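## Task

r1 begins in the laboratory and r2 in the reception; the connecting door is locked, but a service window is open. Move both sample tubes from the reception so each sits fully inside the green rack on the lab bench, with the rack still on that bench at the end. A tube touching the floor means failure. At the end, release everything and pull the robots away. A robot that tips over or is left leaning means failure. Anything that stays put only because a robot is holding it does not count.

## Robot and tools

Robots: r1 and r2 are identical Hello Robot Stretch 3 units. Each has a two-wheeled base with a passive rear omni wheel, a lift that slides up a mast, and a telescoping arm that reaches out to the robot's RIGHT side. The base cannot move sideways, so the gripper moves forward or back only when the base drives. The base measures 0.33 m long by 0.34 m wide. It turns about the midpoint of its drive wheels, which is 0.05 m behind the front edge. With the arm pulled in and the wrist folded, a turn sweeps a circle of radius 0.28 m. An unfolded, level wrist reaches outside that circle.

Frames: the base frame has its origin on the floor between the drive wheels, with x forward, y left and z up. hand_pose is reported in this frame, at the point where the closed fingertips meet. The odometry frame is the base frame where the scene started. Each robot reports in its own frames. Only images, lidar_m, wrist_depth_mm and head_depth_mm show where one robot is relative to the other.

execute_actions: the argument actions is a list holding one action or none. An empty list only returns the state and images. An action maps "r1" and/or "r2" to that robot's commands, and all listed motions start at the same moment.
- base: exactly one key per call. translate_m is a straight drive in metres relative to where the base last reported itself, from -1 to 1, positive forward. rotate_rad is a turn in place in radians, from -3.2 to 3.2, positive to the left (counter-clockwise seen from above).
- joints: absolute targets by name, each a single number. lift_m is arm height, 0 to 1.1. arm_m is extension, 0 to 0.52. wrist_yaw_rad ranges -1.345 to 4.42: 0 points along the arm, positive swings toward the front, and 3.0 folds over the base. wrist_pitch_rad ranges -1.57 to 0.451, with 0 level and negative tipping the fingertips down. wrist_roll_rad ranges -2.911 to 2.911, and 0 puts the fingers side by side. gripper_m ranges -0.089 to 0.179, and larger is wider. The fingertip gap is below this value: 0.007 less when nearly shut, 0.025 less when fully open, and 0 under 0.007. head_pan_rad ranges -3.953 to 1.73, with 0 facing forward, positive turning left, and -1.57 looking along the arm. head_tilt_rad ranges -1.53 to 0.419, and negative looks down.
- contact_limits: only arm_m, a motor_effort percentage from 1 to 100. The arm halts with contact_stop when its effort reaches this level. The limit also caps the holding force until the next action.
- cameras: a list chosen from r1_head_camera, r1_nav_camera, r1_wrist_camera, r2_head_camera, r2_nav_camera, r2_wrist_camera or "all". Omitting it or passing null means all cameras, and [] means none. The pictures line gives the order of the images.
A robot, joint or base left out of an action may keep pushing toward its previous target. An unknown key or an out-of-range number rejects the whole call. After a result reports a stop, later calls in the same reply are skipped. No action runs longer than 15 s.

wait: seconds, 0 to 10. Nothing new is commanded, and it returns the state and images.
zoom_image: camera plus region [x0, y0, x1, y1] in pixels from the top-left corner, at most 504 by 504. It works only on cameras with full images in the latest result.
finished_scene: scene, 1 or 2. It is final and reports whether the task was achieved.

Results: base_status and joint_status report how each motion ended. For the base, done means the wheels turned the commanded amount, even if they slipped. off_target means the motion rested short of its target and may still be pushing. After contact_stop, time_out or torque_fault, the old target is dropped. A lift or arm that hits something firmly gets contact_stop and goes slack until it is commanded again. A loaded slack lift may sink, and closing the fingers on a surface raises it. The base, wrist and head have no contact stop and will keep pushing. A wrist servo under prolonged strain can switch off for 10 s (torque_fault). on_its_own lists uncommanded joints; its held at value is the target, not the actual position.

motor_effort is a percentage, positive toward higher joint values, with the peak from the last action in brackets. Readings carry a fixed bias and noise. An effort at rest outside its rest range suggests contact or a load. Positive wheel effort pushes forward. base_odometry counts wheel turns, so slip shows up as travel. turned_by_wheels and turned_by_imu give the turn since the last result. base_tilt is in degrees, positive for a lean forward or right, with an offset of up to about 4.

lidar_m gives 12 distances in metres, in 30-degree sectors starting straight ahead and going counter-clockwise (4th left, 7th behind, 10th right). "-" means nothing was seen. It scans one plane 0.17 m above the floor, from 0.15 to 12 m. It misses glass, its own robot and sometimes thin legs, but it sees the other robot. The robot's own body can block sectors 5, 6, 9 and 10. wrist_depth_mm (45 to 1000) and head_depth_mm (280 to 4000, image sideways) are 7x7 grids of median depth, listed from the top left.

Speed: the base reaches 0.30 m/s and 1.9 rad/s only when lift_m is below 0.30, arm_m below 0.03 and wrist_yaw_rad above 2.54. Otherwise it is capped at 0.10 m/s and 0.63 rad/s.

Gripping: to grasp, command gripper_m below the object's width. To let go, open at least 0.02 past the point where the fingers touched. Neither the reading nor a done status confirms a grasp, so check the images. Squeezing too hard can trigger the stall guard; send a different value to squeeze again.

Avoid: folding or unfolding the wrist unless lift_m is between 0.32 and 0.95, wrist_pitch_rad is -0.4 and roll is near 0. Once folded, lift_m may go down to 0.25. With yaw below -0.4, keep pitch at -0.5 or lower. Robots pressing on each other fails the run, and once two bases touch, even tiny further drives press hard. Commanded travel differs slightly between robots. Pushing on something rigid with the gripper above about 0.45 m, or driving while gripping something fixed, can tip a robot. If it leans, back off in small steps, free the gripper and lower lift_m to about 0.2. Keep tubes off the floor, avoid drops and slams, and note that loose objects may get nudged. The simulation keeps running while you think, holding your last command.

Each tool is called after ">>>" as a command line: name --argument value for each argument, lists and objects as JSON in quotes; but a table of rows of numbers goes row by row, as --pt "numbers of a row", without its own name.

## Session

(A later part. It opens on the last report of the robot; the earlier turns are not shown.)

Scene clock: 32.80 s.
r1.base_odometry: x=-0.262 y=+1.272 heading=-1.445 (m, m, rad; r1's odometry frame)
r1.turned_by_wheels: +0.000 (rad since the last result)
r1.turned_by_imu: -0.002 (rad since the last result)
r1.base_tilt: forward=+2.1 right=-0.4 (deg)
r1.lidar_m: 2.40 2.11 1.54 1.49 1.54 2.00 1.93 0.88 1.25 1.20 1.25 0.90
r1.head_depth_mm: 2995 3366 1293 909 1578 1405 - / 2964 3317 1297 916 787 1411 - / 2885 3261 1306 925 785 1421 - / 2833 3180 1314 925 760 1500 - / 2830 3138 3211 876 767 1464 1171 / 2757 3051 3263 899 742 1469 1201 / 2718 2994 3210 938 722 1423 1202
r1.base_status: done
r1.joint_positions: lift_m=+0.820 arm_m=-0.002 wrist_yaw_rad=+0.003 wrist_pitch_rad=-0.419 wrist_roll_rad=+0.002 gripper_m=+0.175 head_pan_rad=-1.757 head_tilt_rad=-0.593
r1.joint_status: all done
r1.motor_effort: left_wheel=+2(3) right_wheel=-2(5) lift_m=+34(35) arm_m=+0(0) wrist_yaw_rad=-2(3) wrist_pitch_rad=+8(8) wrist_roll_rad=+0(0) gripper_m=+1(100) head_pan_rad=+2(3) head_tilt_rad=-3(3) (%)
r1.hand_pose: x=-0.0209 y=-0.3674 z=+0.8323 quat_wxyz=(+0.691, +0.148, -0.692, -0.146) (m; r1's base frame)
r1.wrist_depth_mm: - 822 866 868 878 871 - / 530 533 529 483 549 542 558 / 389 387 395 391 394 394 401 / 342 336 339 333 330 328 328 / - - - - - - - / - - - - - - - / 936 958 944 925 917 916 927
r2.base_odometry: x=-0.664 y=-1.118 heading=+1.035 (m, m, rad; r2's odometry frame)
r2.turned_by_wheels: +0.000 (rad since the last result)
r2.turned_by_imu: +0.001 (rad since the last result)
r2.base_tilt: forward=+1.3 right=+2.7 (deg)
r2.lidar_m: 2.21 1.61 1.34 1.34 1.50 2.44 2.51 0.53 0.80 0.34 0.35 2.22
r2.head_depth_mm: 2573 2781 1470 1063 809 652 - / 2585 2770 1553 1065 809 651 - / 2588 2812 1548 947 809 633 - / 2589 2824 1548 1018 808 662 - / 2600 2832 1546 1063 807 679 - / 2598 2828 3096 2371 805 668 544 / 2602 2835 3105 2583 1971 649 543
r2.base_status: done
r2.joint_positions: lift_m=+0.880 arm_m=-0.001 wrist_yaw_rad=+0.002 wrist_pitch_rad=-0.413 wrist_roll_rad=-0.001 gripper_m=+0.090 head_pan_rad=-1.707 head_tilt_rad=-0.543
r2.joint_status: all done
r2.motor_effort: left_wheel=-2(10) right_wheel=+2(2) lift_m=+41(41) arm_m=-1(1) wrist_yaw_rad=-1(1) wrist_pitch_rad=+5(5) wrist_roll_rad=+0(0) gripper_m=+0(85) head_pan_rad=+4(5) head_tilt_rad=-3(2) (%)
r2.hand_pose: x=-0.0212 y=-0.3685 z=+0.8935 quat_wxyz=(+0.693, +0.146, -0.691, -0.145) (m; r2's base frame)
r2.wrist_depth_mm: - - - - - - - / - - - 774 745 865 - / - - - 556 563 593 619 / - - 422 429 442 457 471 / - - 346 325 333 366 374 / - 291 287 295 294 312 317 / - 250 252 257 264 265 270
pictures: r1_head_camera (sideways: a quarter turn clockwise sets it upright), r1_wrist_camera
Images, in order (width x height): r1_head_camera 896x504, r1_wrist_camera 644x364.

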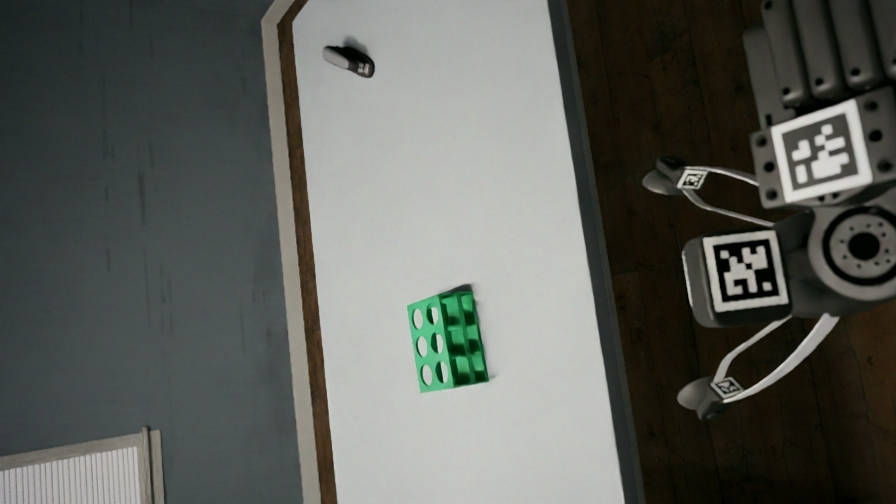

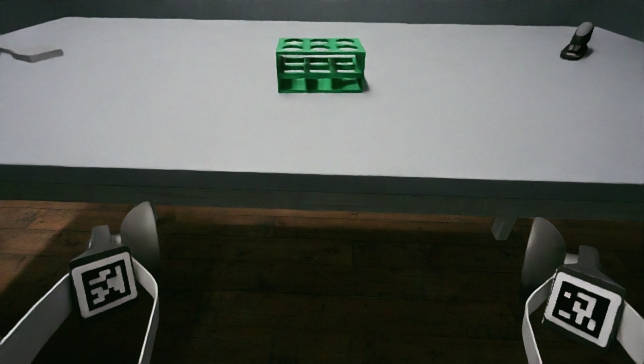

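>>> execute_actions --actions '[{"r1":{"base":{"translate_m":0.008},"joints":{"arm_m":0.2,"wrist_pitch_rad":-0.3,"gripper_m":0.179}},"r2":{"base":{"rotate_rad":-0.24},"joints":{"wrist_pitch_rad":-0.2,"arm_m":0.2,"head_pan_rad":-1.5}}}]' --cameras '["r1_wrist_camera","r2_head_camera","r2_wrist_camera"]'

Scene clock: 36.60 s.
r1.base_odometry: x=-0.261 y=+1.264 heading=-1.445 (m, m, rad; r1's odometry frame)
r1.turned_by_wheels: +0.000 (rad since the last result)
r1.turned_by_imu: +0.000 (rad since the last result)
r1.base_tilt: forward=+2.1 right=-0.4 (deg)
r1.lidar_m: 2.39 2.11 1.55 1.49 1.54 2.01 1.93 0.89 1.25 1.20 1.25 0.89
r1.head_depth_mm: 3022 3401 1285 909 1576 1464 - / 2961 3301 1296 916 786 - 1151 / 2917 3272 1297 958 - 1376 1194 / 2870 3157 1309 968 - 1391 1199 / 2821 3122 3205 883 731 1429 1194 / 2755 3031 3253 918 732 1427 1200 / 2668 3015 3164 937 723 1443 1206
r1.base_status: done
r1.joint_positions: lift_m=+0.820 arm_m=+0.200 wrist_yaw_rad=+0.002 wrist_pitch_rad=-0.320 wrist_roll_rad=+0.002 gripper_m=+0.179 head_pan_rad=-1.757 head_tilt_rad=-0.593
r1.joint_status: all done
r1.motor_effort: left_wheel=+2(8) right_wheel=-2(4) lift_m=+34(34) arm_m=+3(1) wrist_yaw_rad=-1(3) wrist_pitch_rad=+9(9) wrist_roll_rad=+0(0) gripper_m=+0(32) head_pan_rad=+2(2) head_tilt_rad=-3(3) (%)
r1.hand_pose: x=-0.0211 y=-0.5803 z=+0.8550 quat_wxyz=(+0.698, +0.113, -0.698, -0.113) (m; r1's base frame)
r1.wrist_depth_mm: - - - - - - - / 745 772 779 - - - - / 498 510 502 508 517 522 532 / 373 374 357 352 375 382 386 / 299 308 295 298 302 304 305 / 253 242 247 247 250 247 261 / 203 210 210 211 211 212 203
r2.base_odometry: x=-0.664 y=-1.118 heading=+0.795 (m, m, rad; r2's odometry frame)
r2.turned_by_wheels: -0.240 (rad since the last result)
r2.turned_by_imu: -0.239 (rad since the last result)
r2.base_tilt: forward=+1.3 right=+2.7 (deg)
r2.lidar_m: 2.21 1.95 1.41 1.34 1.38 1.84 2.51 0.53 0.60 1.51 0.34 2.34
r2.head_depth_mm: 2596 2817 1561 1115 - 634 545 / 2589 2823 1553 1172 - 624 545 / 2602 2809 1548 1111 - 617 544 / 2608 2827 1542 1011 794 626 545 / 2585 2806 1546 1059 806 623 544 / 2574 2819 3031 1055 806 649 544 / 2581 2819 3067 2582 1841 647 543
r2.base_status: done
r2.joint_positions: lift_m=+0.880 arm_m=+0.200 wrist_yaw_rad=+0.000 wrist_pitch_rad=-0.223 wrist_roll_rad=-0.001 gripper_m=+0.090 head_pan_rad=-1.507 head_tilt_rad=-0.543
r2.joint_status: all done
r2.motor_effort: left_wheel=+2(8) right_wheel=-1(3) lift_m=+40(40) arm_m=+4(2) wrist_yaw_rad=+1(1) wrist_pitch_rad=+8(9) wrist_roll_rad=+0(0) gripper_m=+0(0) head_pan_rad=+4(28) head_tilt_rad=-3(3) (%)
r2.hand_pose: x=-0.0215 y=-0.5892 z=+0.9384 quat_wxyz=(+0.703, +0.079, -0.702, -0.079) (m; r2's base frame)
r2.wrist_depth_mm: - - - - - - - / - - - - - - - / - - 924 986 - - - / - - 623 572 666 681 - / - 457 477 425 516 506 548 / 375 367 369 379 371 395 406 / 308 309 313 316 323 326 332
pictures: r1_wrist_camera, r2_head_camera (sideways: a quarter turn clockwise sets it upright), r2_wrist_camera
Images, in order (width x height): r1_wrist_camera 644x364, r2_head_camera 896x504, r2_wrist_camera 644x364.

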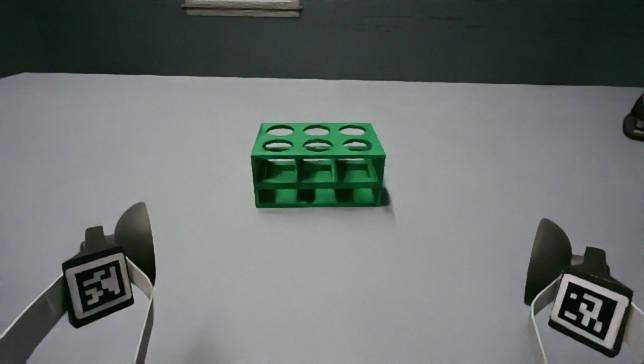

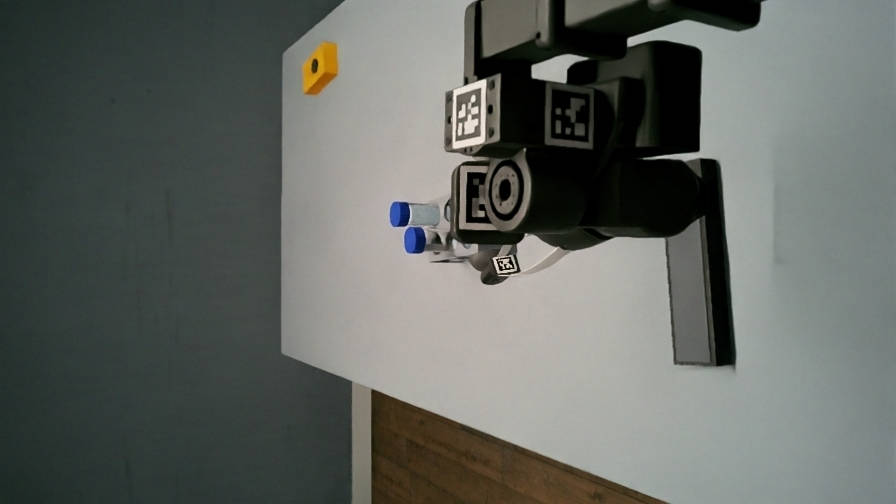

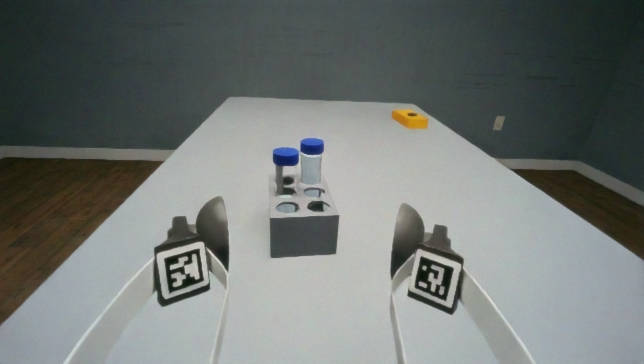

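>>> execute_actions --actions '[{"r1":{"base":{"translate_m":0.024},"joints":{"arm_m":0.32,"lift_m":0.765}},"r2":{"base":{"translate_m":0.033},"joints":{"arm_m":0.38,"lift_m":0.82,"gripper_m":0.075}}}]' --cameras '["r1_wrist_camera","r2_wrist_camera"]'

Scene clock: 41.63 s.
r1.base_odometry: x=-0.258 y=+1.240 heading=-1.445 (m, m, rad; r1's odometry frame)
r1.turned_by_wheels: +0.000 (rad since the last result)
r1.turned_by_imu: -0.001 (rad since the last result)
r1.base_tilt: forward=+2.1 right=-0.3 (deg)
r1.lidar_m: 2.37 2.11 1.54 1.49 1.54 2.03 1.96 0.90 1.25 1.21 1.25 0.87
r1.head_depth_mm: 2997 3372 1285 911 1572 1402 1212 / 2944 3305 1289 915 783 1494 - / 2915 3263 1295 958 - 1377 1196 / 2875 3192 1309 1013 1587 1427 1199 / 2788 3115 3305 901 765 1426 1198 / 2750 3024 3261 937 745 1429 1205 / 2691 2984 3191 938 722 1433 1212
r1.base_status: done
r1.joint_positions: lift_m=+0.765 arm_m=+0.320 wrist_yaw_rad=+0.002 wrist_pitch_rad=-0.320 wrist_roll_rad=+0.002 gripper_m=+0.179 head_pan_rad=-1.757 head_tilt_rad=-0.593
r1.joint_status: all done
r1.motor_effort: left_wheel=+2(7) right_wheel=-2(4) lift_m=+23(30) arm_m=+3(0) wrist_yaw_rad=-1(1) wrist_pitch_rad=+9(9) wrist_roll_rad=+0(0) gripper_m=+0(0) head_pan_rad=+3(3) head_tilt_rad=-3(3) (%)
r1.hand_pose: x=-0.0211 y=-0.7004 z=+0.8006 quat_wxyz=(+0.698, +0.113, -0.698, -0.112) (m; r1's base frame)
r1.wrist_depth_mm: - - - - - - - / 541 564 568 586 585 596 606 / 360 361 341 232 234 381 383 / 268 268 244 216 205 277 276 / 213 222 207 204 207 218 221 / - 175 178 179 180 180 189 / 147 150 152 152 153 154 146
r2.base_odometry: x=-0.641 y=-1.094 heading=+0.795 (m, m, rad; r2's odometry frame)
r2.turned_by_wheels: +0.000 (rad since the last result)
r2.turned_by_imu: +0.001 (rad since the last result)
r2.base_tilt: forward=+1.3 right=+2.7 (deg)
r2.lidar_m: 2.18 1.94 1.40 1.34 1.37 1.83 2.54 0.56 0.65 1.63 0.33 2.30
r2.head_depth_mm: 2581 2809 1480 1086 - - 538 / 2588 2809 1554 - 782 633 545 / 2569 2794 1551 - 757 634 545 / 2573 2820 1546 1109 807 624 545 / 2571 2821 1536 1060 807 633 544 / 2574 2801 3067 1221 805 648 544 / 2562 2820 3066 2573 1972 668 543
r2.base_status: done
r2.joint_positions: lift_m=+0.820 arm_m=+0.380 wrist_yaw_rad=+0.000 wrist_pitch_rad=-0.222 wrist_roll_rad=-0.001 gripper_m=+0.075 head_pan_rad=-1.507 head_tilt_rad=-0.543
r2.joint_status: all done
r2.motor_effort: left_wheel=+3(7) right_wheel=-1(2) lift_m=+26(39) arm_m=+4(3) wrist_yaw_rad=+0(0) wrist_pitch_rad=+8(8) wrist_roll_rad=+0(0) gripper_m=-1(62) head_pan_rad=+5(4) head_tilt_rad=-3(2) (%)
r2.hand_pose: x=-0.0215 y=-0.7693 z=+0.8790 quat_wxyz=(+0.703, +0.079, -0.702, -0.079) (m; r2's base frame)
r2.wrist_depth_mm: - - - - - - - / - - - - - - - / - - 736 741 788 - - / - 471 474 284 519 540 588 / - 353 379 280 380 384 398 / 280 280 280 220 223 309 311 / 233 235 241 230 241 252 257
pictures: r1_wrist_camera, r2_wrist_camera
Images, in order (width x height): r1_wrist_camera 644x364, r2_wrist_camera 644x364.

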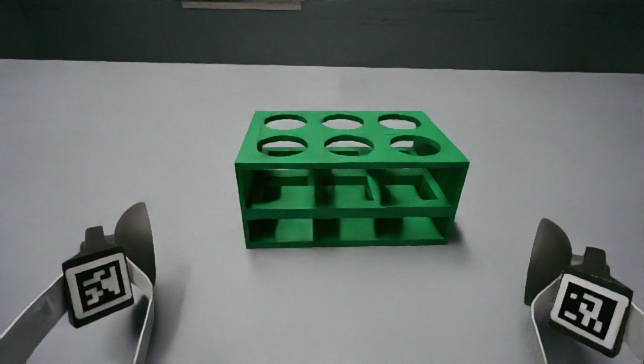

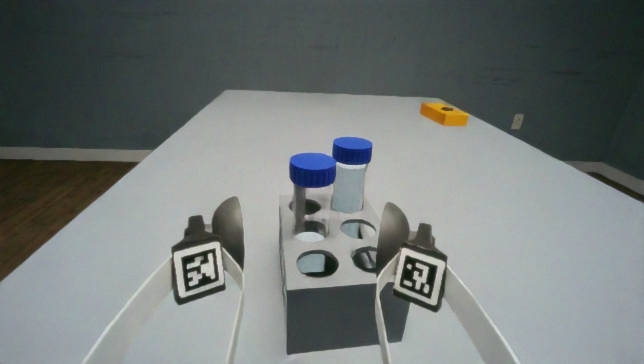

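>>> execute_actions --actions '[{"r1":{"base":{"translate_m":-0.004},"joints":{"arm_m":0.42}},"r2":{"joints":{"arm_m":0.48,"lift_m":0.797}}}]' --cameras '["r1_wrist_camera","r2_wrist_camera","r2_head_camera"]'

Scene clock: 44.20 s.
r1.base_odometry: x=-0.258 y=+1.244 heading=-1.444 (m, m, rad; r1's odometry frame)
r1.turned_by_wheels: +0.000 (rad since the last result)
r1.turned_by_imu: +0.000 (rad since the last result)
r1.base_tilt: forward=+1.9 right=-0.5 (deg)
r1.lidar_m: 2.37 2.12 1.55 1.48 1.55 2.03 1.96 0.90 1.25 1.21 1.25 0.88
r1.head_depth_mm: 3005 3416 1281 912 1570 1413 1227 / 2924 3302 1296 915 785 1493 - / 2927 3221 1303 960 - 1383 1189 / 2861 3147 1317 - 762 1435 1199 / 2798 3119 3257 882 753 1438 1197 / 2754 3041 3268 939 744 1423 1196 / 2708 2997 3186 941 724 1436 1198
r1.base_status: done
r1.joint_positions: lift_m=+0.765 arm_m=+0.420 wrist_yaw_rad=+0.001 wrist_pitch_rad=-0.320 wrist_roll_rad=+0.002 gripper_m=+0.179 head_pan_rad=-1.757 head_tilt_rad=-0.593
r1.joint_status: all done
r1.motor_effort: left_wheel=+2(3) right_wheel=-2(6) lift_m=+24(24) arm_m=+3(0) wrist_yaw_rad=-1(2) wrist_pitch_rad=+9(8) wrist_roll_rad=+0(0) gripper_m=+0(1) head_pan_rad=+3(3) head_tilt_rad=-3(3) (%)
r1.hand_pose: x=-0.0212 y=-0.8003 z=+0.8006 quat_wxyz=(+0.698, +0.113, -0.698, -0.112) (m; r1's base frame)
r1.wrist_depth_mm: - - - - - - - / 556 560 567 583 - - - / 357 361 364 367 376 381 378 / 267 267 254 168 171 277 278 / 210 220 134 135 137 144 219 / - 105 106 110 111 111 - / 146 146 119 123 125 133 145
r2.base_odometry: x=-0.641 y=-1.094 heading=+0.795 (m, m, rad; r2's odometry frame)
r2.turned_by_wheels: +0.000 (rad since the last result)
r2.turned_by_imu: +0.001 (rad since the last result)
r2.base_tilt: forward=+1.3 right=+2.8 (deg)
r2.lidar_m: 2.18 1.94 1.40 1.34 1.38 1.83 2.54 0.56 0.65 1.63 0.33 2.31
r2.head_depth_mm: 2608 2836 1486 1063 853 - - / 2587 2820 1553 - 794 635 544 / 2568 2816 1547 - 807 633 545 / 2609 2814 1544 1012 808 624 544 / 2593 2805 1541 1055 806 633 543 / 2588 2789 3091 1222 805 650 543 / 2591 2813 3079 2593 1948 667 543
r2.base_status: not commanded
r2.joint_positions: lift_m=+0.797 arm_m=+0.480 wrist_yaw_rad=+0.000 wrist_pitch_rad=-0.222 wrist_roll_rad=-0.001 gripper_m=+0.075 head_pan_rad=-1.507 head_tilt_rad=-0.543
r2.joint_status: all done
r2.motor_effort: left_wheel=+3(3) right_wheel=-1(1) lift_m=+26(25) arm_m=+4(5) wrist_yaw_rad=-2(2) wrist_pitch_rad=+8(8) wrist_roll_rad=+0(0) gripper_m=+0(0) head_pan_rad=+4(5) head_tilt_rad=-3(3) (%)
r2.hand_pose: x=-0.0215 y=-0.8693 z=+0.8560 quat_wxyz=(+0.703, +0.079, -0.702, -0.079) (m; r2's base frame)
r2.wrist_depth_mm: - - - - - - - / - - - - - - - / - - 641 671 716 739 - / - 413 426 173 414 475 490 / 318 314 339 129 340 344 356 / 246 250 238 178 204 272 277 / 205 211 213 147 154 223 228
pictures: r1_wrist_camera, r2_head_camera (sideways: a quarter turn clockwise sets it upright), r2_wrist_camera
Images, in order (width x height): r1_wrist_camera 644x364, r2_head_camera 896x504, r2_wrist_camera 644x364.

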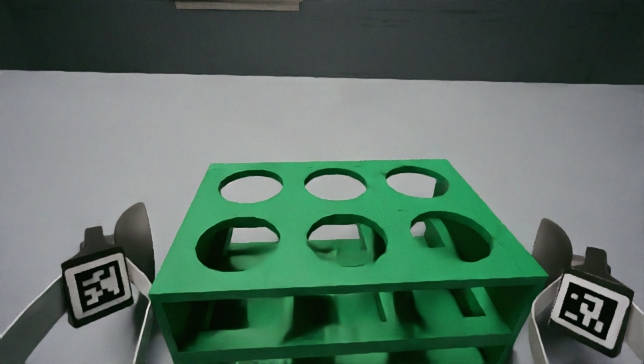

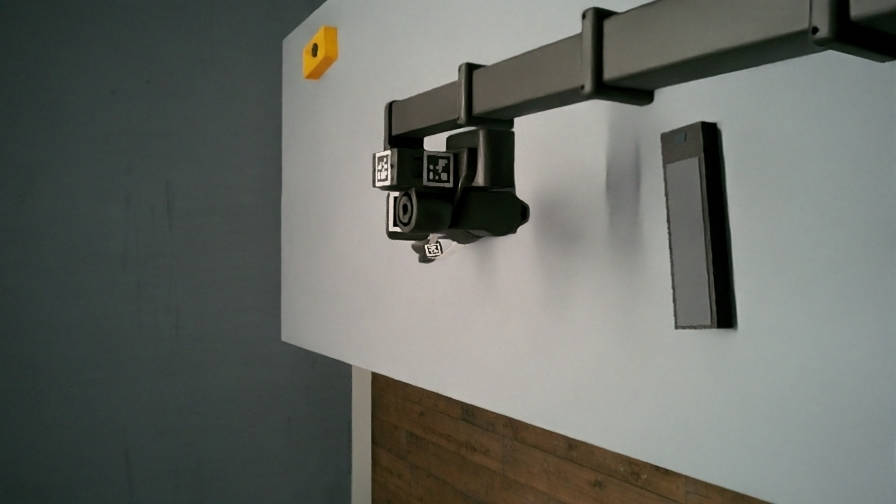

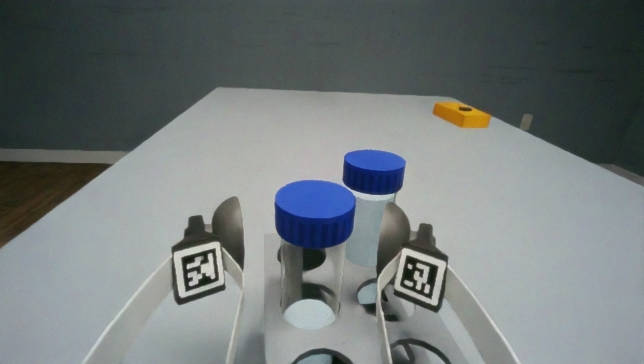

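>>> execute_actions --actions '[{"r1":{"joints":{"gripper_m":0.125}},"r2":{"joints":{"lift_m":0.786}}}]' --cameras '["r1_wrist_camera","r2_wrist_camera"]'

>>> execute_actions --actions '[{"r1":{"base":{"translate_m":0.05}},"r2":{"joints":{"gripper_m":0.0}}}]' --cameras '["r1_wrist_camera","r2_wrist_camera"]'

Scene clock: 45.63 s.
r1.base_odometry: x=-0.258 y=+1.244 heading=-1.444 (m, m, rad; r1's odometry frame)
r1.turned_by_wheels: +0.000 (rad since the last result)
r1.turned_by_imu: +0.000 (rad since the last result)
r1.base_tilt: forward=+1.9 right=-0.4 (deg)
r1.lidar_m: 2.37 2.11 1.55 1.49 1.54 2.03 1.96 0.90 1.25 1.21 1.25 0.88
r1.head_depth_mm: 3027 3320 1291 911 1576 1411 1229 / 2929 3294 1291 913 784 1496 - / 2888 3259 1298 960 - 1384 1195 / 2853 3213 1315 - 767 1419 1187 / 2770 3102 3272 903 754 1422 1203 / 2726 3012 3253 916 747 1428 1196 / 2702 2962 3181 941 722 1432 1203
r1.base_status: not commanded
r1.joint_positions: lift_m=+0.765 arm_m=+0.420 wrist_yaw_rad=+0.001 wrist_pitch_rad=-0.319 wrist_roll_rad=+0.002 gripper_m=+0.126 head_pan_rad=-1.757 head_tilt_rad=-0.593
r1.joint_status: all done
r1.motor_effort: left_wheel=+2(2) right_wheel=-2(2) lift_m=+23(23) arm_m=+2(2) wrist_yaw_rad=-2(1) wrist_pitch_rad=+8(9) wrist_roll_rad=+0(0) gripper_m=-15(98) head_pan_rad=+3(2) head_tilt_rad=-3(3) (%)
r1.hand_pose: x=-0.0212 y=-0.8004 z=+0.8008 quat_wxyz=(+0.698, +0.113, -0.698, -0.112) (m; r1's base frame)
r1.wrist_depth_mm: - - - - - - - / 557 562 577 - - - - / 359 360 371 374 371 378 384 / 267 268 244 174 166 279 281 / 213 223 156 136 134 131 221 / 182 - 110 131 141 132 184 / 146 151 121 127 139 145 147
r2.base_odometry: x=-0.641 y=-1.094 heading=+0.795 (m, m, rad; r2's odometry frame)
r2.turned_by_wheels: +0.000 (rad since the last result)
r2.turned_by_imu: +0.000 (rad since the last result)
r2.base_tilt: forward=+1.3 right=+2.7 (deg)
r2.lidar_m: 2.17 1.94 1.40 1.34 1.38 1.84 2.54 0.56 0.65 1.62 0.33 2.31
r2.head_depth_mm: 2600 2834 1483 1063 838 - - / 2582 2814 1554 1167 783 633 545 / 2596 2827 1542 - 794 633 544 / 2611 2790 1538 1060 808 625 545 / 2565 2815 1540 1057 806 631 544 / 2572 2818 3086 1219 807 649 543 / 2576 2793 3063 2586 1962 667 542
r2.base_status: not commanded
r2.joint_positions: lift_m=+0.786 arm_m=+0.480 wrist_yaw_rad=-0.001 wrist_pitch_rad=-0.214 wrist_roll_rad=-0.001 gripper_m=+0.075 head_pan_rad=-1.507 head_tilt_rad=-0.543
r2.joint_status: all done
r2.motor_effort: left_wheel=+2(2) right_wheel=+0(1) lift_m=+24(24) arm_m=+4(4) wrist_yaw_rad=-1(0) wrist_pitch_rad=+5(8) wrist_roll_rad=+0(0) gripper_m=-1(0) head_pan_rad=+5(5) head_tilt_rad=-3(2) (%)
r2.hand_pose: x=-0.0216 y=-0.8699 z=+0.8471 quat_wxyz=(+0.704, +0.076, -0.703, -0.076) (m; r2's base frame)
r2.wrist_depth_mm: - - - - - - - / - - - - - - - / - - 621 659 686 731 - / - 398 415 131 409 457 474 / 300 299 316 186 327 329 338 / 236 240 226 171 198 262 265 / 197 200 202 141 148 214 218
pictures: r1_wrist_camera, r2_wrist_camera
Images, in order (width x height): r1_wrist_camera 644x364, r2_wrist_camera 644x364.

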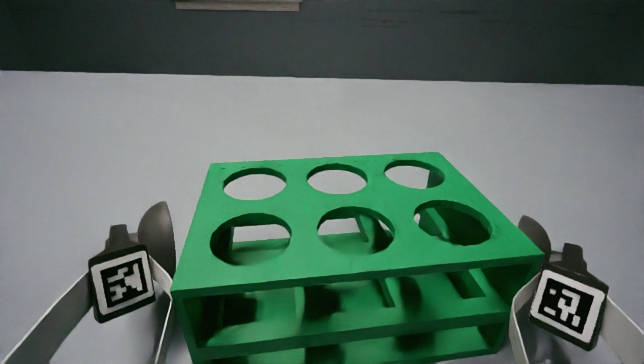

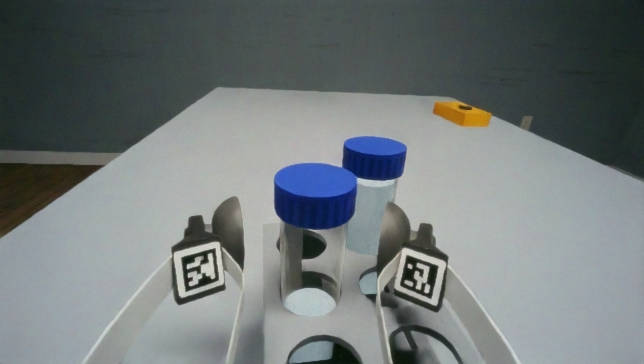

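Scene clock: 47.23 s.
r1.base_odometry: x=-0.252 y=+1.195 heading=-1.444 (m, m, rad; r1's odometry frame)
r1.turned_by_wheels: +0.000 (rad since the last result)
r1.turned_by_imu: +0.000 (rad since the last result)
r1.base_tilt: forward=+2.1 right=-0.4 (deg)
r1.lidar_m: 2.31 2.11 1.55 1.49 1.55 2.08 2.01 0.94 1.25 1.20 1.25 0.84
r1.head_depth_mm: 3033 3412 1288 911 1570 1408 1225 / 2953 3314 1296 914 786 1496 - / 2895 3202 1304 958 - 1386 1192 / 2831 3160 1316 - 761 1426 1192 / 2770 3151 3264 903 755 1431 1197 / 2732 3066 3238 915 741 1427 1197 / 2717 3003 3162 938 725 1428 1205
r1.base_status: done
r1.joint_positions: lift_m=+0.765 arm_m=+0.420 wrist_yaw_rad=+0.001 wrist_pitch_rad=-0.319 wrist_roll_rad=+0.002 gripper_m=+0.126 head_pan_rad=-1.757 head_tilt_rad=-0.593
r1.joint_status: not commanded
r1.motor_effort: left_wheel=+1(6) right_wheel=-1(4) lift_m=+24(24) arm_m=+2(2) wrist_yaw_rad=-1(2) wrist_pitch_rad=+8(8) wrist_roll_rad=+0(0) gripper_m=-16(15) head_pan_rad=+3(3) head_tilt_rad=-3(3) (%)
r1.hand_pose: x=-0.0214 y=-0.8005 z=+0.8008 quat_wxyz=(+0.698, +0.112, -0.698, -0.112) (m; r1's base frame)
r1.wrist_depth_mm: - - - - - - - / 561 556 551 - - - - / 360 360 369 367 374 377 386 / 270 268 244 173 167 277 280 / 211 221 156 135 135 131 222 / 183 - 109 131 141 134 185 / 146 151 122 128 139 145 149
r2.base_odometry: x=-0.641 y=-1.094 heading=+0.795 (m, m, rad; r2's odometry frame)
r2.turned_by_wheels: +0.000 (rad since the last result)
r2.turned_by_imu: +0.000 (rad since the last result)
r2.base_tilt: forward=+1.3 right=+2.8 (deg)
r2.lidar_m: 2.18 1.94 1.40 1.34 1.38 1.83 2.54 0.56 0.65 1.62 0.33 2.31
r2.head_depth_mm: 2581 2814 1480 1063 837 - - / 2581 2814 1552 1168 780 633 545 / 2592 2821 1550 - 793 632 545 / 2597 2816 1537 1059 806 626 544 / 2594 2794 1542 1057 805 632 544 / 2583 2797 3064 1219 804 651 544 / 2561 2813 3075 2585 1961 668 543
r2.base_status: not commanded
r2.joint_positions: lift_m=+0.786 arm_m=+0.480 wrist_yaw_rad=-0.001 wrist_pitch_rad=-0.210 wrist_roll_rad=+0.000 gripper_m=+0.001 head_pan_rad=-1.507 head_tilt_rad=-0.543
r2.joint_status: all done
r2.motor_effort: left_wheel=+1(5) right_wheel=-1(3) lift_m=+25(25) arm_m=+3(4) wrist_yaw_rad=+1(5) wrist_pitch_rad=+4(5) wrist_roll_rad=+0(0) gripper_m=-14(90) head_pan_rad=+5(4) head_tilt_rad=-2(2) (%)
r2.hand_pose: x=-0.0216 y=-0.8702 z=+0.8479 quat_wxyz=(+0.703, +0.074, -0.703, -0.075) (m; r2's base frame)
r2.wrist_depth_mm: - - - - - - - / - - - - - - - / - - 630 659 701 720 - / - 396 410 131 392 462 477 / 303 302 322 156 321 336 337 / 237 240 229 170 246 259 265 / 197 200 202 141 163 215 216
pictures: r1_wrist_camera, r2_wrist_camera
Images, in order (width x height): r1_wrist_camera 644x364, r2_wrist_camera 644x364.

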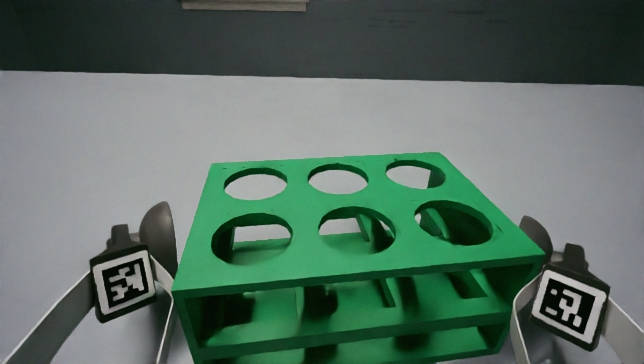

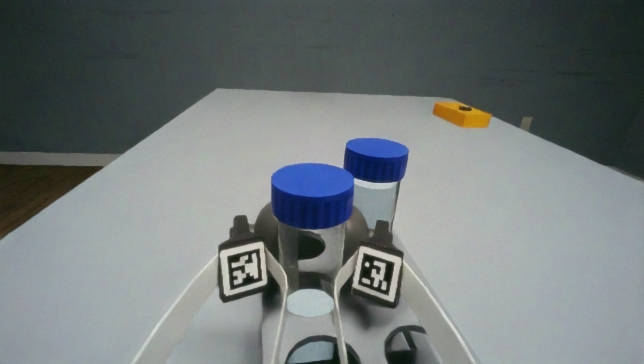

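>>> execute_actions --actions '[{"r1":{"base":{"translate_m":0.44},"joints":{"arm_m":0.34}},"r2":{"joints":{"lift_m":0.89}}}]' --cameras '["r1_wrist_camera","r1_nav_camera","r2_wrist_camera"]'

Scene clock: 53.50 s.
r1.base_odometry: x=-0.196 y=+0.758 heading=-1.444 (m, m, rad; r1's odometry frame)
r1.turned_by_wheels: +0.000 (rad since the last result)
r1.turned_by_imu: +0.000 (rad since the last result)
r1.base_tilt: forward=+2.1 right=-0.5 (deg)
r1.lidar_m: 1.88 1.93 1.54 1.49 1.54 2.11 2.45 1.33 1.25 1.21 0.58 1.95
r1.head_depth_mm: 3018 3372 1287 911 1574 1408 1204 / 2962 3301 1296 913 785 1489 - / 2872 3282 1301 959 - 1381 1196 / 2835 3157 1312 1009 736 1422 1198 / 2763 3130 3241 1013 743 1435 1201 / 2743 3040 3294 948 743 1426 1125 / 2707 2998 3182 941 724 858 1202
r1.base_status: done
r1.joint_positions: lift_m=+0.765 arm_m=+0.340 wrist_yaw_rad=+0.001 wrist_pitch_rad=-0.318 wrist_roll_rad=+0.002 gripper_m=+0.126 head_pan_rad=-1.757 head_tilt_rad=-0.593
r1.joint_status: all done
r1.motor_effort: left_wheel=+1(5) right_wheel=-1(4) lift_m=+23(23) arm_m=-3(6) wrist_yaw_rad=-1(1) wrist_pitch_rad=+8(8) wrist_roll_rad=+0(0) gripper_m=-16(15) head_pan_rad=+3(3) head_tilt_rad=-3(4) (%)
r1.hand_pose: x=-0.0214 y=-0.7211 z=+0.8008 quat_wxyz=(+0.698, +0.112, -0.698, -0.112) (m; r1's base frame)
r1.wrist_depth_mm: - - - - - - - / - - 556 577 594 605 598 / - 360 369 374 373 383 384 / 271 270 246 173 167 277 278 / 213 222 156 136 137 132 220 / 182 - 110 131 142 133 186 / 147 151 121 128 139 144 149
r2.base_odometry: x=-0.641 y=-1.094 heading=+0.795 (m, m, rad; r2's odometry frame)
r2.turned_by_wheels: +0.000 (rad since the last result)
r2.turned_by_imu: +0.002 (rad since the last result)
r2.base_tilt: forward=+1.3 right=+2.7 (deg)
r2.lidar_m: 2.18 1.95 1.40 1.34 1.38 1.84 2.54 0.56 0.65 1.63 0.33 2.30
r2.head_depth_mm: 2580 2821 1551 - 770 651 545 / 2577 2824 1778 1014 807 643 545 / 2587 2825 - 940 807 634 544 / 2584 2805 1651 1014 807 624 544 / 2579 2826 1542 1057 806 633 544 / 2577 2800 3041 1220 806 651 543 / 2567 2790 3093 2590 1973 667 543
r2.base_status: not commanded
r2.joint_positions: lift_m=+0.890 arm_m=+0.480 wrist_yaw_rad=-0.001 wrist_pitch_rad=-0.216 wrist_roll_rad=+0.000 gripper_m=+0.001 head_pan_rad=-1.507 head_tilt_rad=-0.543
r2.joint_status: all done
r2.motor_effort: left_wheel=+2(2) right_wheel=-1(1) lift_m=+41(46) arm_m=+3(4) wrist_yaw_rad=+2(1) wrist_pitch_rad=+6(6) wrist_roll_rad=+0(0) gripper_m=-14(15) head_pan_rad=+5(5) head_tilt_rad=-2(2) (%)
r2.hand_pose: x=-0.0216 y=-0.8698 z=+0.9499 quat_wxyz=(+0.703, +0.076, -0.703, -0.077) (m; r2's base frame)
r2.wrist_depth_mm: - - - - - - - / - - - - - - - / - - - - - - - / - - 644 131 696 717 - / - 500 508 157 518 531 567 / - 376 374 190 408 410 417 / 321 316 326 207 324 340 346
pictures: r1_nav_camera (sideways: a quarter turn counterclockwise sets it upright), r1_wrist_camera, r2_wrist_camera
Images, in order (width x height): r1_nav_camera 672x504, r1_wrist_camera 644x364, r2_wrist_camera 644x364.

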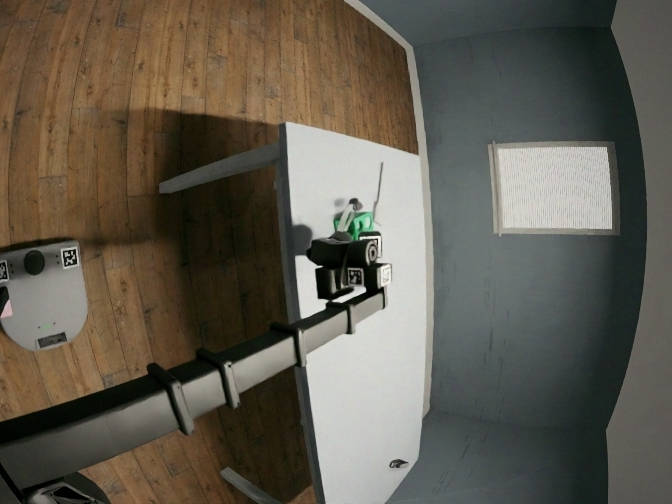

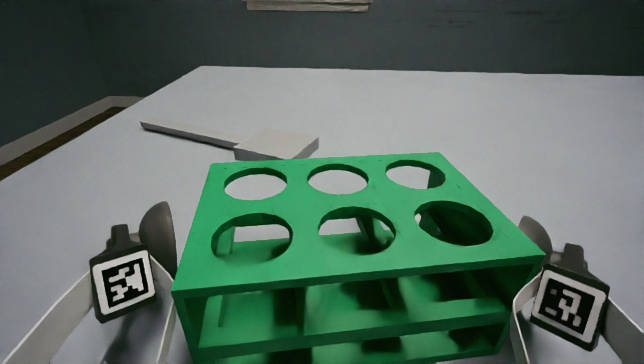

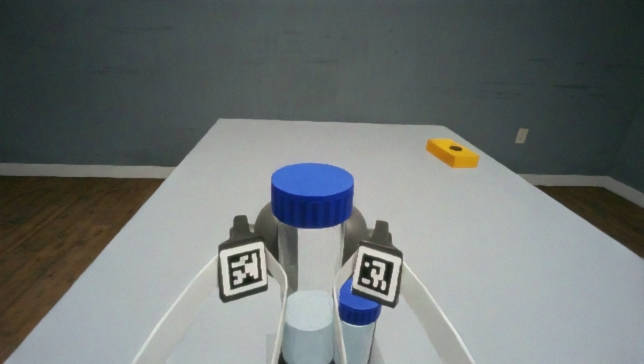

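>>> execute_actions --actions '[{"r1":{"joints":{"gripper_m":0.179}},"r2":{"joints":{"arm_m":0.25,"lift_m":0.95}}}]' --cameras '[]'

>>> execute_actions --actions '[{"r1":{"joints":{"arm_m":0.0,"lift_m":0.9}},"r2":{"base":{"rotate_rad":1.90},"joints":{"arm_m":0.0,"lift_m":1.0,"head_pan_rad":-0.3,"head_tilt_rad":-0.5}}}]' --cameras '["r1_wrist_camera","r2_wrist_camera","r2_head_camera"]'

Scene clock: 57.17 s.
r1.base_odometry: x=-0.196 y=+0.758 heading=-1.444 (m, m, rad; r1's odometry frame)
r1.turned_by_wheels: +0.000 (rad since the last result)
r1.turned_by_imu: -0.001 (rad since the last result)
r1.base_tilt: forward=+2.2 right=-0.5 (deg)
r1.lidar_m: 1.88 1.94 1.54 1.49 1.55 2.12 2.44 1.33 1.25 1.21 0.59 1.96
r1.head_depth_mm: 3035 3326 1283 911 1577 1411 1211 / 2935 3287 1296 916 783 1504 - / 2900 3239 1303 960 - 1382 1192 / 2857 3180 1310 1016 737 1425 1197 / 2801 3097 3242 1003 745 1421 1201 / 2736 3082 3226 946 744 1425 1126 / 2706 3001 3181 941 722 862 1205
r1.base_status: not commanded
r1.joint_positions: lift_m=+0.765 arm_m=+0.340 wrist_yaw_rad=+0.001 wrist_pitch_rad=-0.319 wrist_roll_rad=+0.002 gripper_m=+0.179 head_pan_rad=-1.757 head_tilt_rad=-0.593
r1.joint_status: all done
r1.motor_effort: left_wheel=+1(1) right_wheel=-1(1) lift_m=+24(23) arm_m=-2(3) wrist_yaw_rad=-1(0) wrist_pitch_rad=+8(8) wrist_roll_rad=+0(0) gripper_m=+0(100) head_pan_rad=+2(3) head_tilt_rad=-3(4) (%)
r1.hand_pose: x=-0.0214 y=-0.7211 z=+0.8008 quat_wxyz=(+0.698, +0.112, -0.698, -0.112) (m; r1's base frame)
r1.wrist_depth_mm: - - - - - - - / - - 566 575 595 605 615 / - 360 370 373 372 382 383 / 267 271 244 174 167 278 276 / 212 222 156 136 137 137 221 / - 165 110 132 139 132 188 / 146 151 121 127 139 145 146
r2.base_odometry: x=-0.641 y=-1.094 heading=+0.795 (m, m, rad; r2's odometry frame)
r2.turned_by_wheels: +0.000 (rad since the last result)
r2.turned_by_imu: +0.001 (rad since the last result)
r2.base_tilt: forward=+1.3 right=+2.7 (deg)
r2.lidar_m: 2.18 1.95 1.41 1.34 1.38 1.84 2.54 0.56 0.65 1.62 0.33 2.31
r2.head_depth_mm: 2599 2819 2960 - 783 652 545 / 2578 2837 1785 - 795 642 544 / 2599 2812 1778 - 782 634 544 / 2589 2807 1653 1060 807 625 545 / 2586 2793 1542 1060 807 633 544 / 2588 2819 3074 1221 806 650 543 / 2567 2800 3052 2573 1965 668 543
r2.base_status: not commanded
r2.joint_positions: lift_m=+0.950 arm_m=+0.250 wrist_yaw_rad=+0.000 wrist_pitch_rad=-0.217 wrist_roll_rad=+0.000 gripper_m=+0.001 head_pan_rad=-1.507 head_tilt_rad=-0.543
r2.joint_status: all done
r2.motor_effort: left_wheel=+2(2) right_wheel=-1(1) lift_m=+41(41) arm_m=-4(4) wrist_yaw_rad=-1(1) wrist_pitch_rad=+6(6) wrist_roll_rad=+0(0) gripper_m=-14(14) head_pan_rad=+4(5) head_tilt_rad=-2(2) (%)
r2.hand_pose: x=-0.0215 y=-0.6403 z=+1.0097 quat_wxyz=(+0.703, +0.077, -0.703, -0.077) (m; r2's base frame)
r2.wrist_depth_mm: - - - - - - - / - - - - - - - / - - - - - - - / - - 796 131 864 - - / - - 633 156 627 643 - / - 489 456 285 498 504 520 / - 383 391 375 402 415 419
pictures: none
No camera images: the call's "cameras" was empty. Leave "cameras" out to get every camera's image.

Scene clock: 61.17 s.
r1.base_odometry: x=-0.196 y=+0.758 heading=-1.444 (m, m, rad; r1's odometry frame)
r1.turned_by_wheels: +0.000 (rad since the last result)
r1.turned_by_imu: -0.001 (rad since the last result)
r1.base_tilt: forward=+2.1 right=-0.6 (deg)
r1.lidar_m: 1.88 1.94 1.55 1.49 1.54 2.12 2.44 1.33 1.25 1.20 0.58 1.96
r1.head_depth_mm: 3004 3345 1290 917 800 - - / 2983 3344 1296 915 783 - - / 2898 3229 1305 920 786 - - / 2861 3152 1311 925 761 - - / 2807 3157 3246 860 742 - 1186 / 2723 3092 3278 934 744 1436 1127 / 2702 3000 3194 942 722 860 1203
r1.base_status: not commanded
r1.joint_positions: lift_m=+0.900 arm_m=+0.000 wrist_yaw_rad=+0.001 wrist_pitch_rad=-0.319 wrist_roll_rad=+0.002 gripper_m=+0.179 head_pan_rad=-1.757 head_tilt_rad=-0.593
r1.joint_status: all done
r1.motor_effort: left_wheel=+1(1) right_wheel=-1(1) lift_m=+34(36) arm_m=-3(7) wrist_yaw_rad=+0(0) wrist_pitch_rad=+8(8) wrist_roll_rad=+0(0) gripper_m=+0(0) head_pan_rad=+3(2) head_tilt_rad=-3(3) (%)
r1.hand_pose: x=-0.0214 y=-0.3811 z=+0.9353 quat_wxyz=(+0.698, +0.112, -0.698, -0.112) (m; r1's base frame)
r1.wrist_depth_mm: - - - - - - - / - - - - - - - / - - 779 718 724 742 741 / - - 527 492 540 546 551 / - 435 418 426 428 427 430 / - 436 431 374 376 380 370 / - - - - - - -
r2.base_odometry: x=-0.641 y=-1.094 heading=+2.695 (m, m, rad; r2's odometry frame)
r2.turned_by_wheels: +1.900 (rad since the last result)
r2.turned_by_imu: +1.905 (rad since the last result)
r2.base_tilt: forward=+1.3 right=+2.7 (deg)
r2.lidar_m: 1.34 1.57 2.55 0.59 0.56 0.99 0.33 2.51 2.18 2.18 1.53 1.34
r2.head_depth_mm: 1176 1263 1350 1501 1662 1647 1366 / - - 1365 1488 1659 1647 1361 / - - 1361 1491 1651 1642 1357 / - - 1340 1471 1634 1647 1362 / - - 1322 1461 1623 1640 1358 / - - 1359 1445 1601 1636 1363 / - - 1360 1442 1589 1641 1360
r2.base_status: done
r2.joint_positions: lift_m=+1.000 arm_m=+0.000 wrist_yaw_rad=+0.000 wrist_pitch_rad=-0.218 wrist_roll_rad=+0.000 gripper_m=+0.001 head_pan_rad=-0.307 head_tilt_rad=-0.507
r2.joint_status: all done
r2.motor_effort: left_wheel=-2(8) right_wheel=+2(5) lift_m=+41(44) arm_m=-4(5) wrist_yaw_rad=+0(0) wrist_pitch_rad=+6(6) wrist_roll_rad=+0(0) gripper_m=-14(14) head_pan_rad=+5(56) head_tilt_rad=+2(7) (%)
r2.hand_pose: x=-0.0215 y=-0.3903 z=+1.0596 quat_wxyz=(+0.703, +0.077, -0.703, -0.077) (m; r2's base frame)
r2.wrist_depth_mm: - - - - - - - / - - - - - - - / - - - - - - - / - - - 131 - - - / - - - 156 - - - / - - - - - - - / - - - - - - -
pictures: r1_wrist_camera, r2_head_camera (sideways: a quarter turn clockwise sets it upright), r2_wrist_camera
Images, in order (width x height): r1_wrist_camera 644x364, r2_head_camera 896x504, r2_wrist_camera 644x364.

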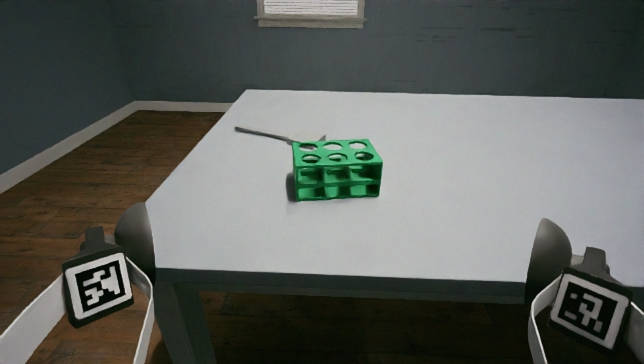

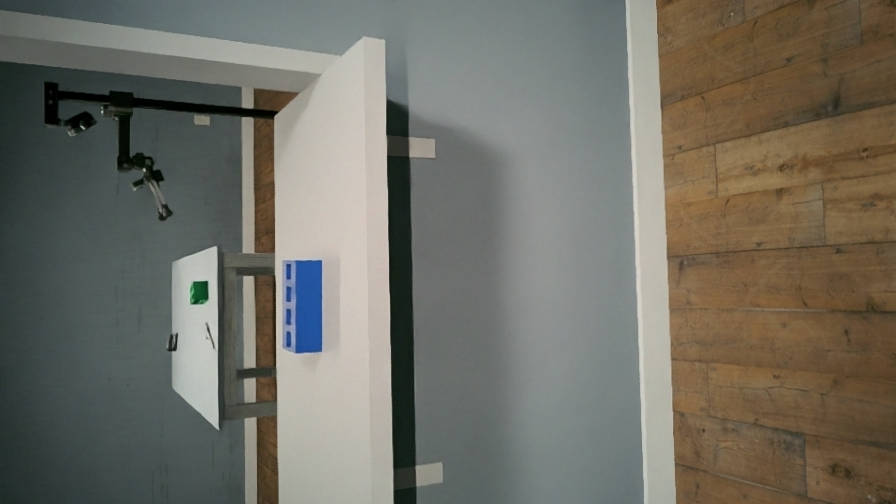

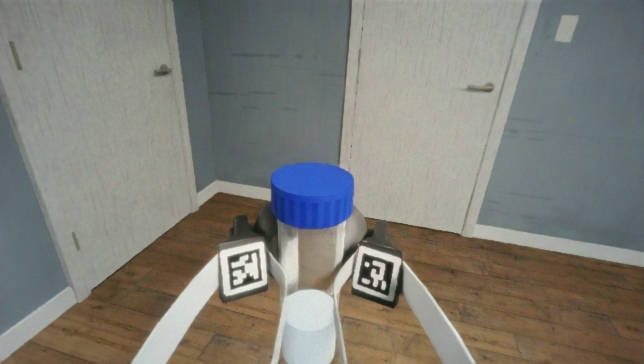

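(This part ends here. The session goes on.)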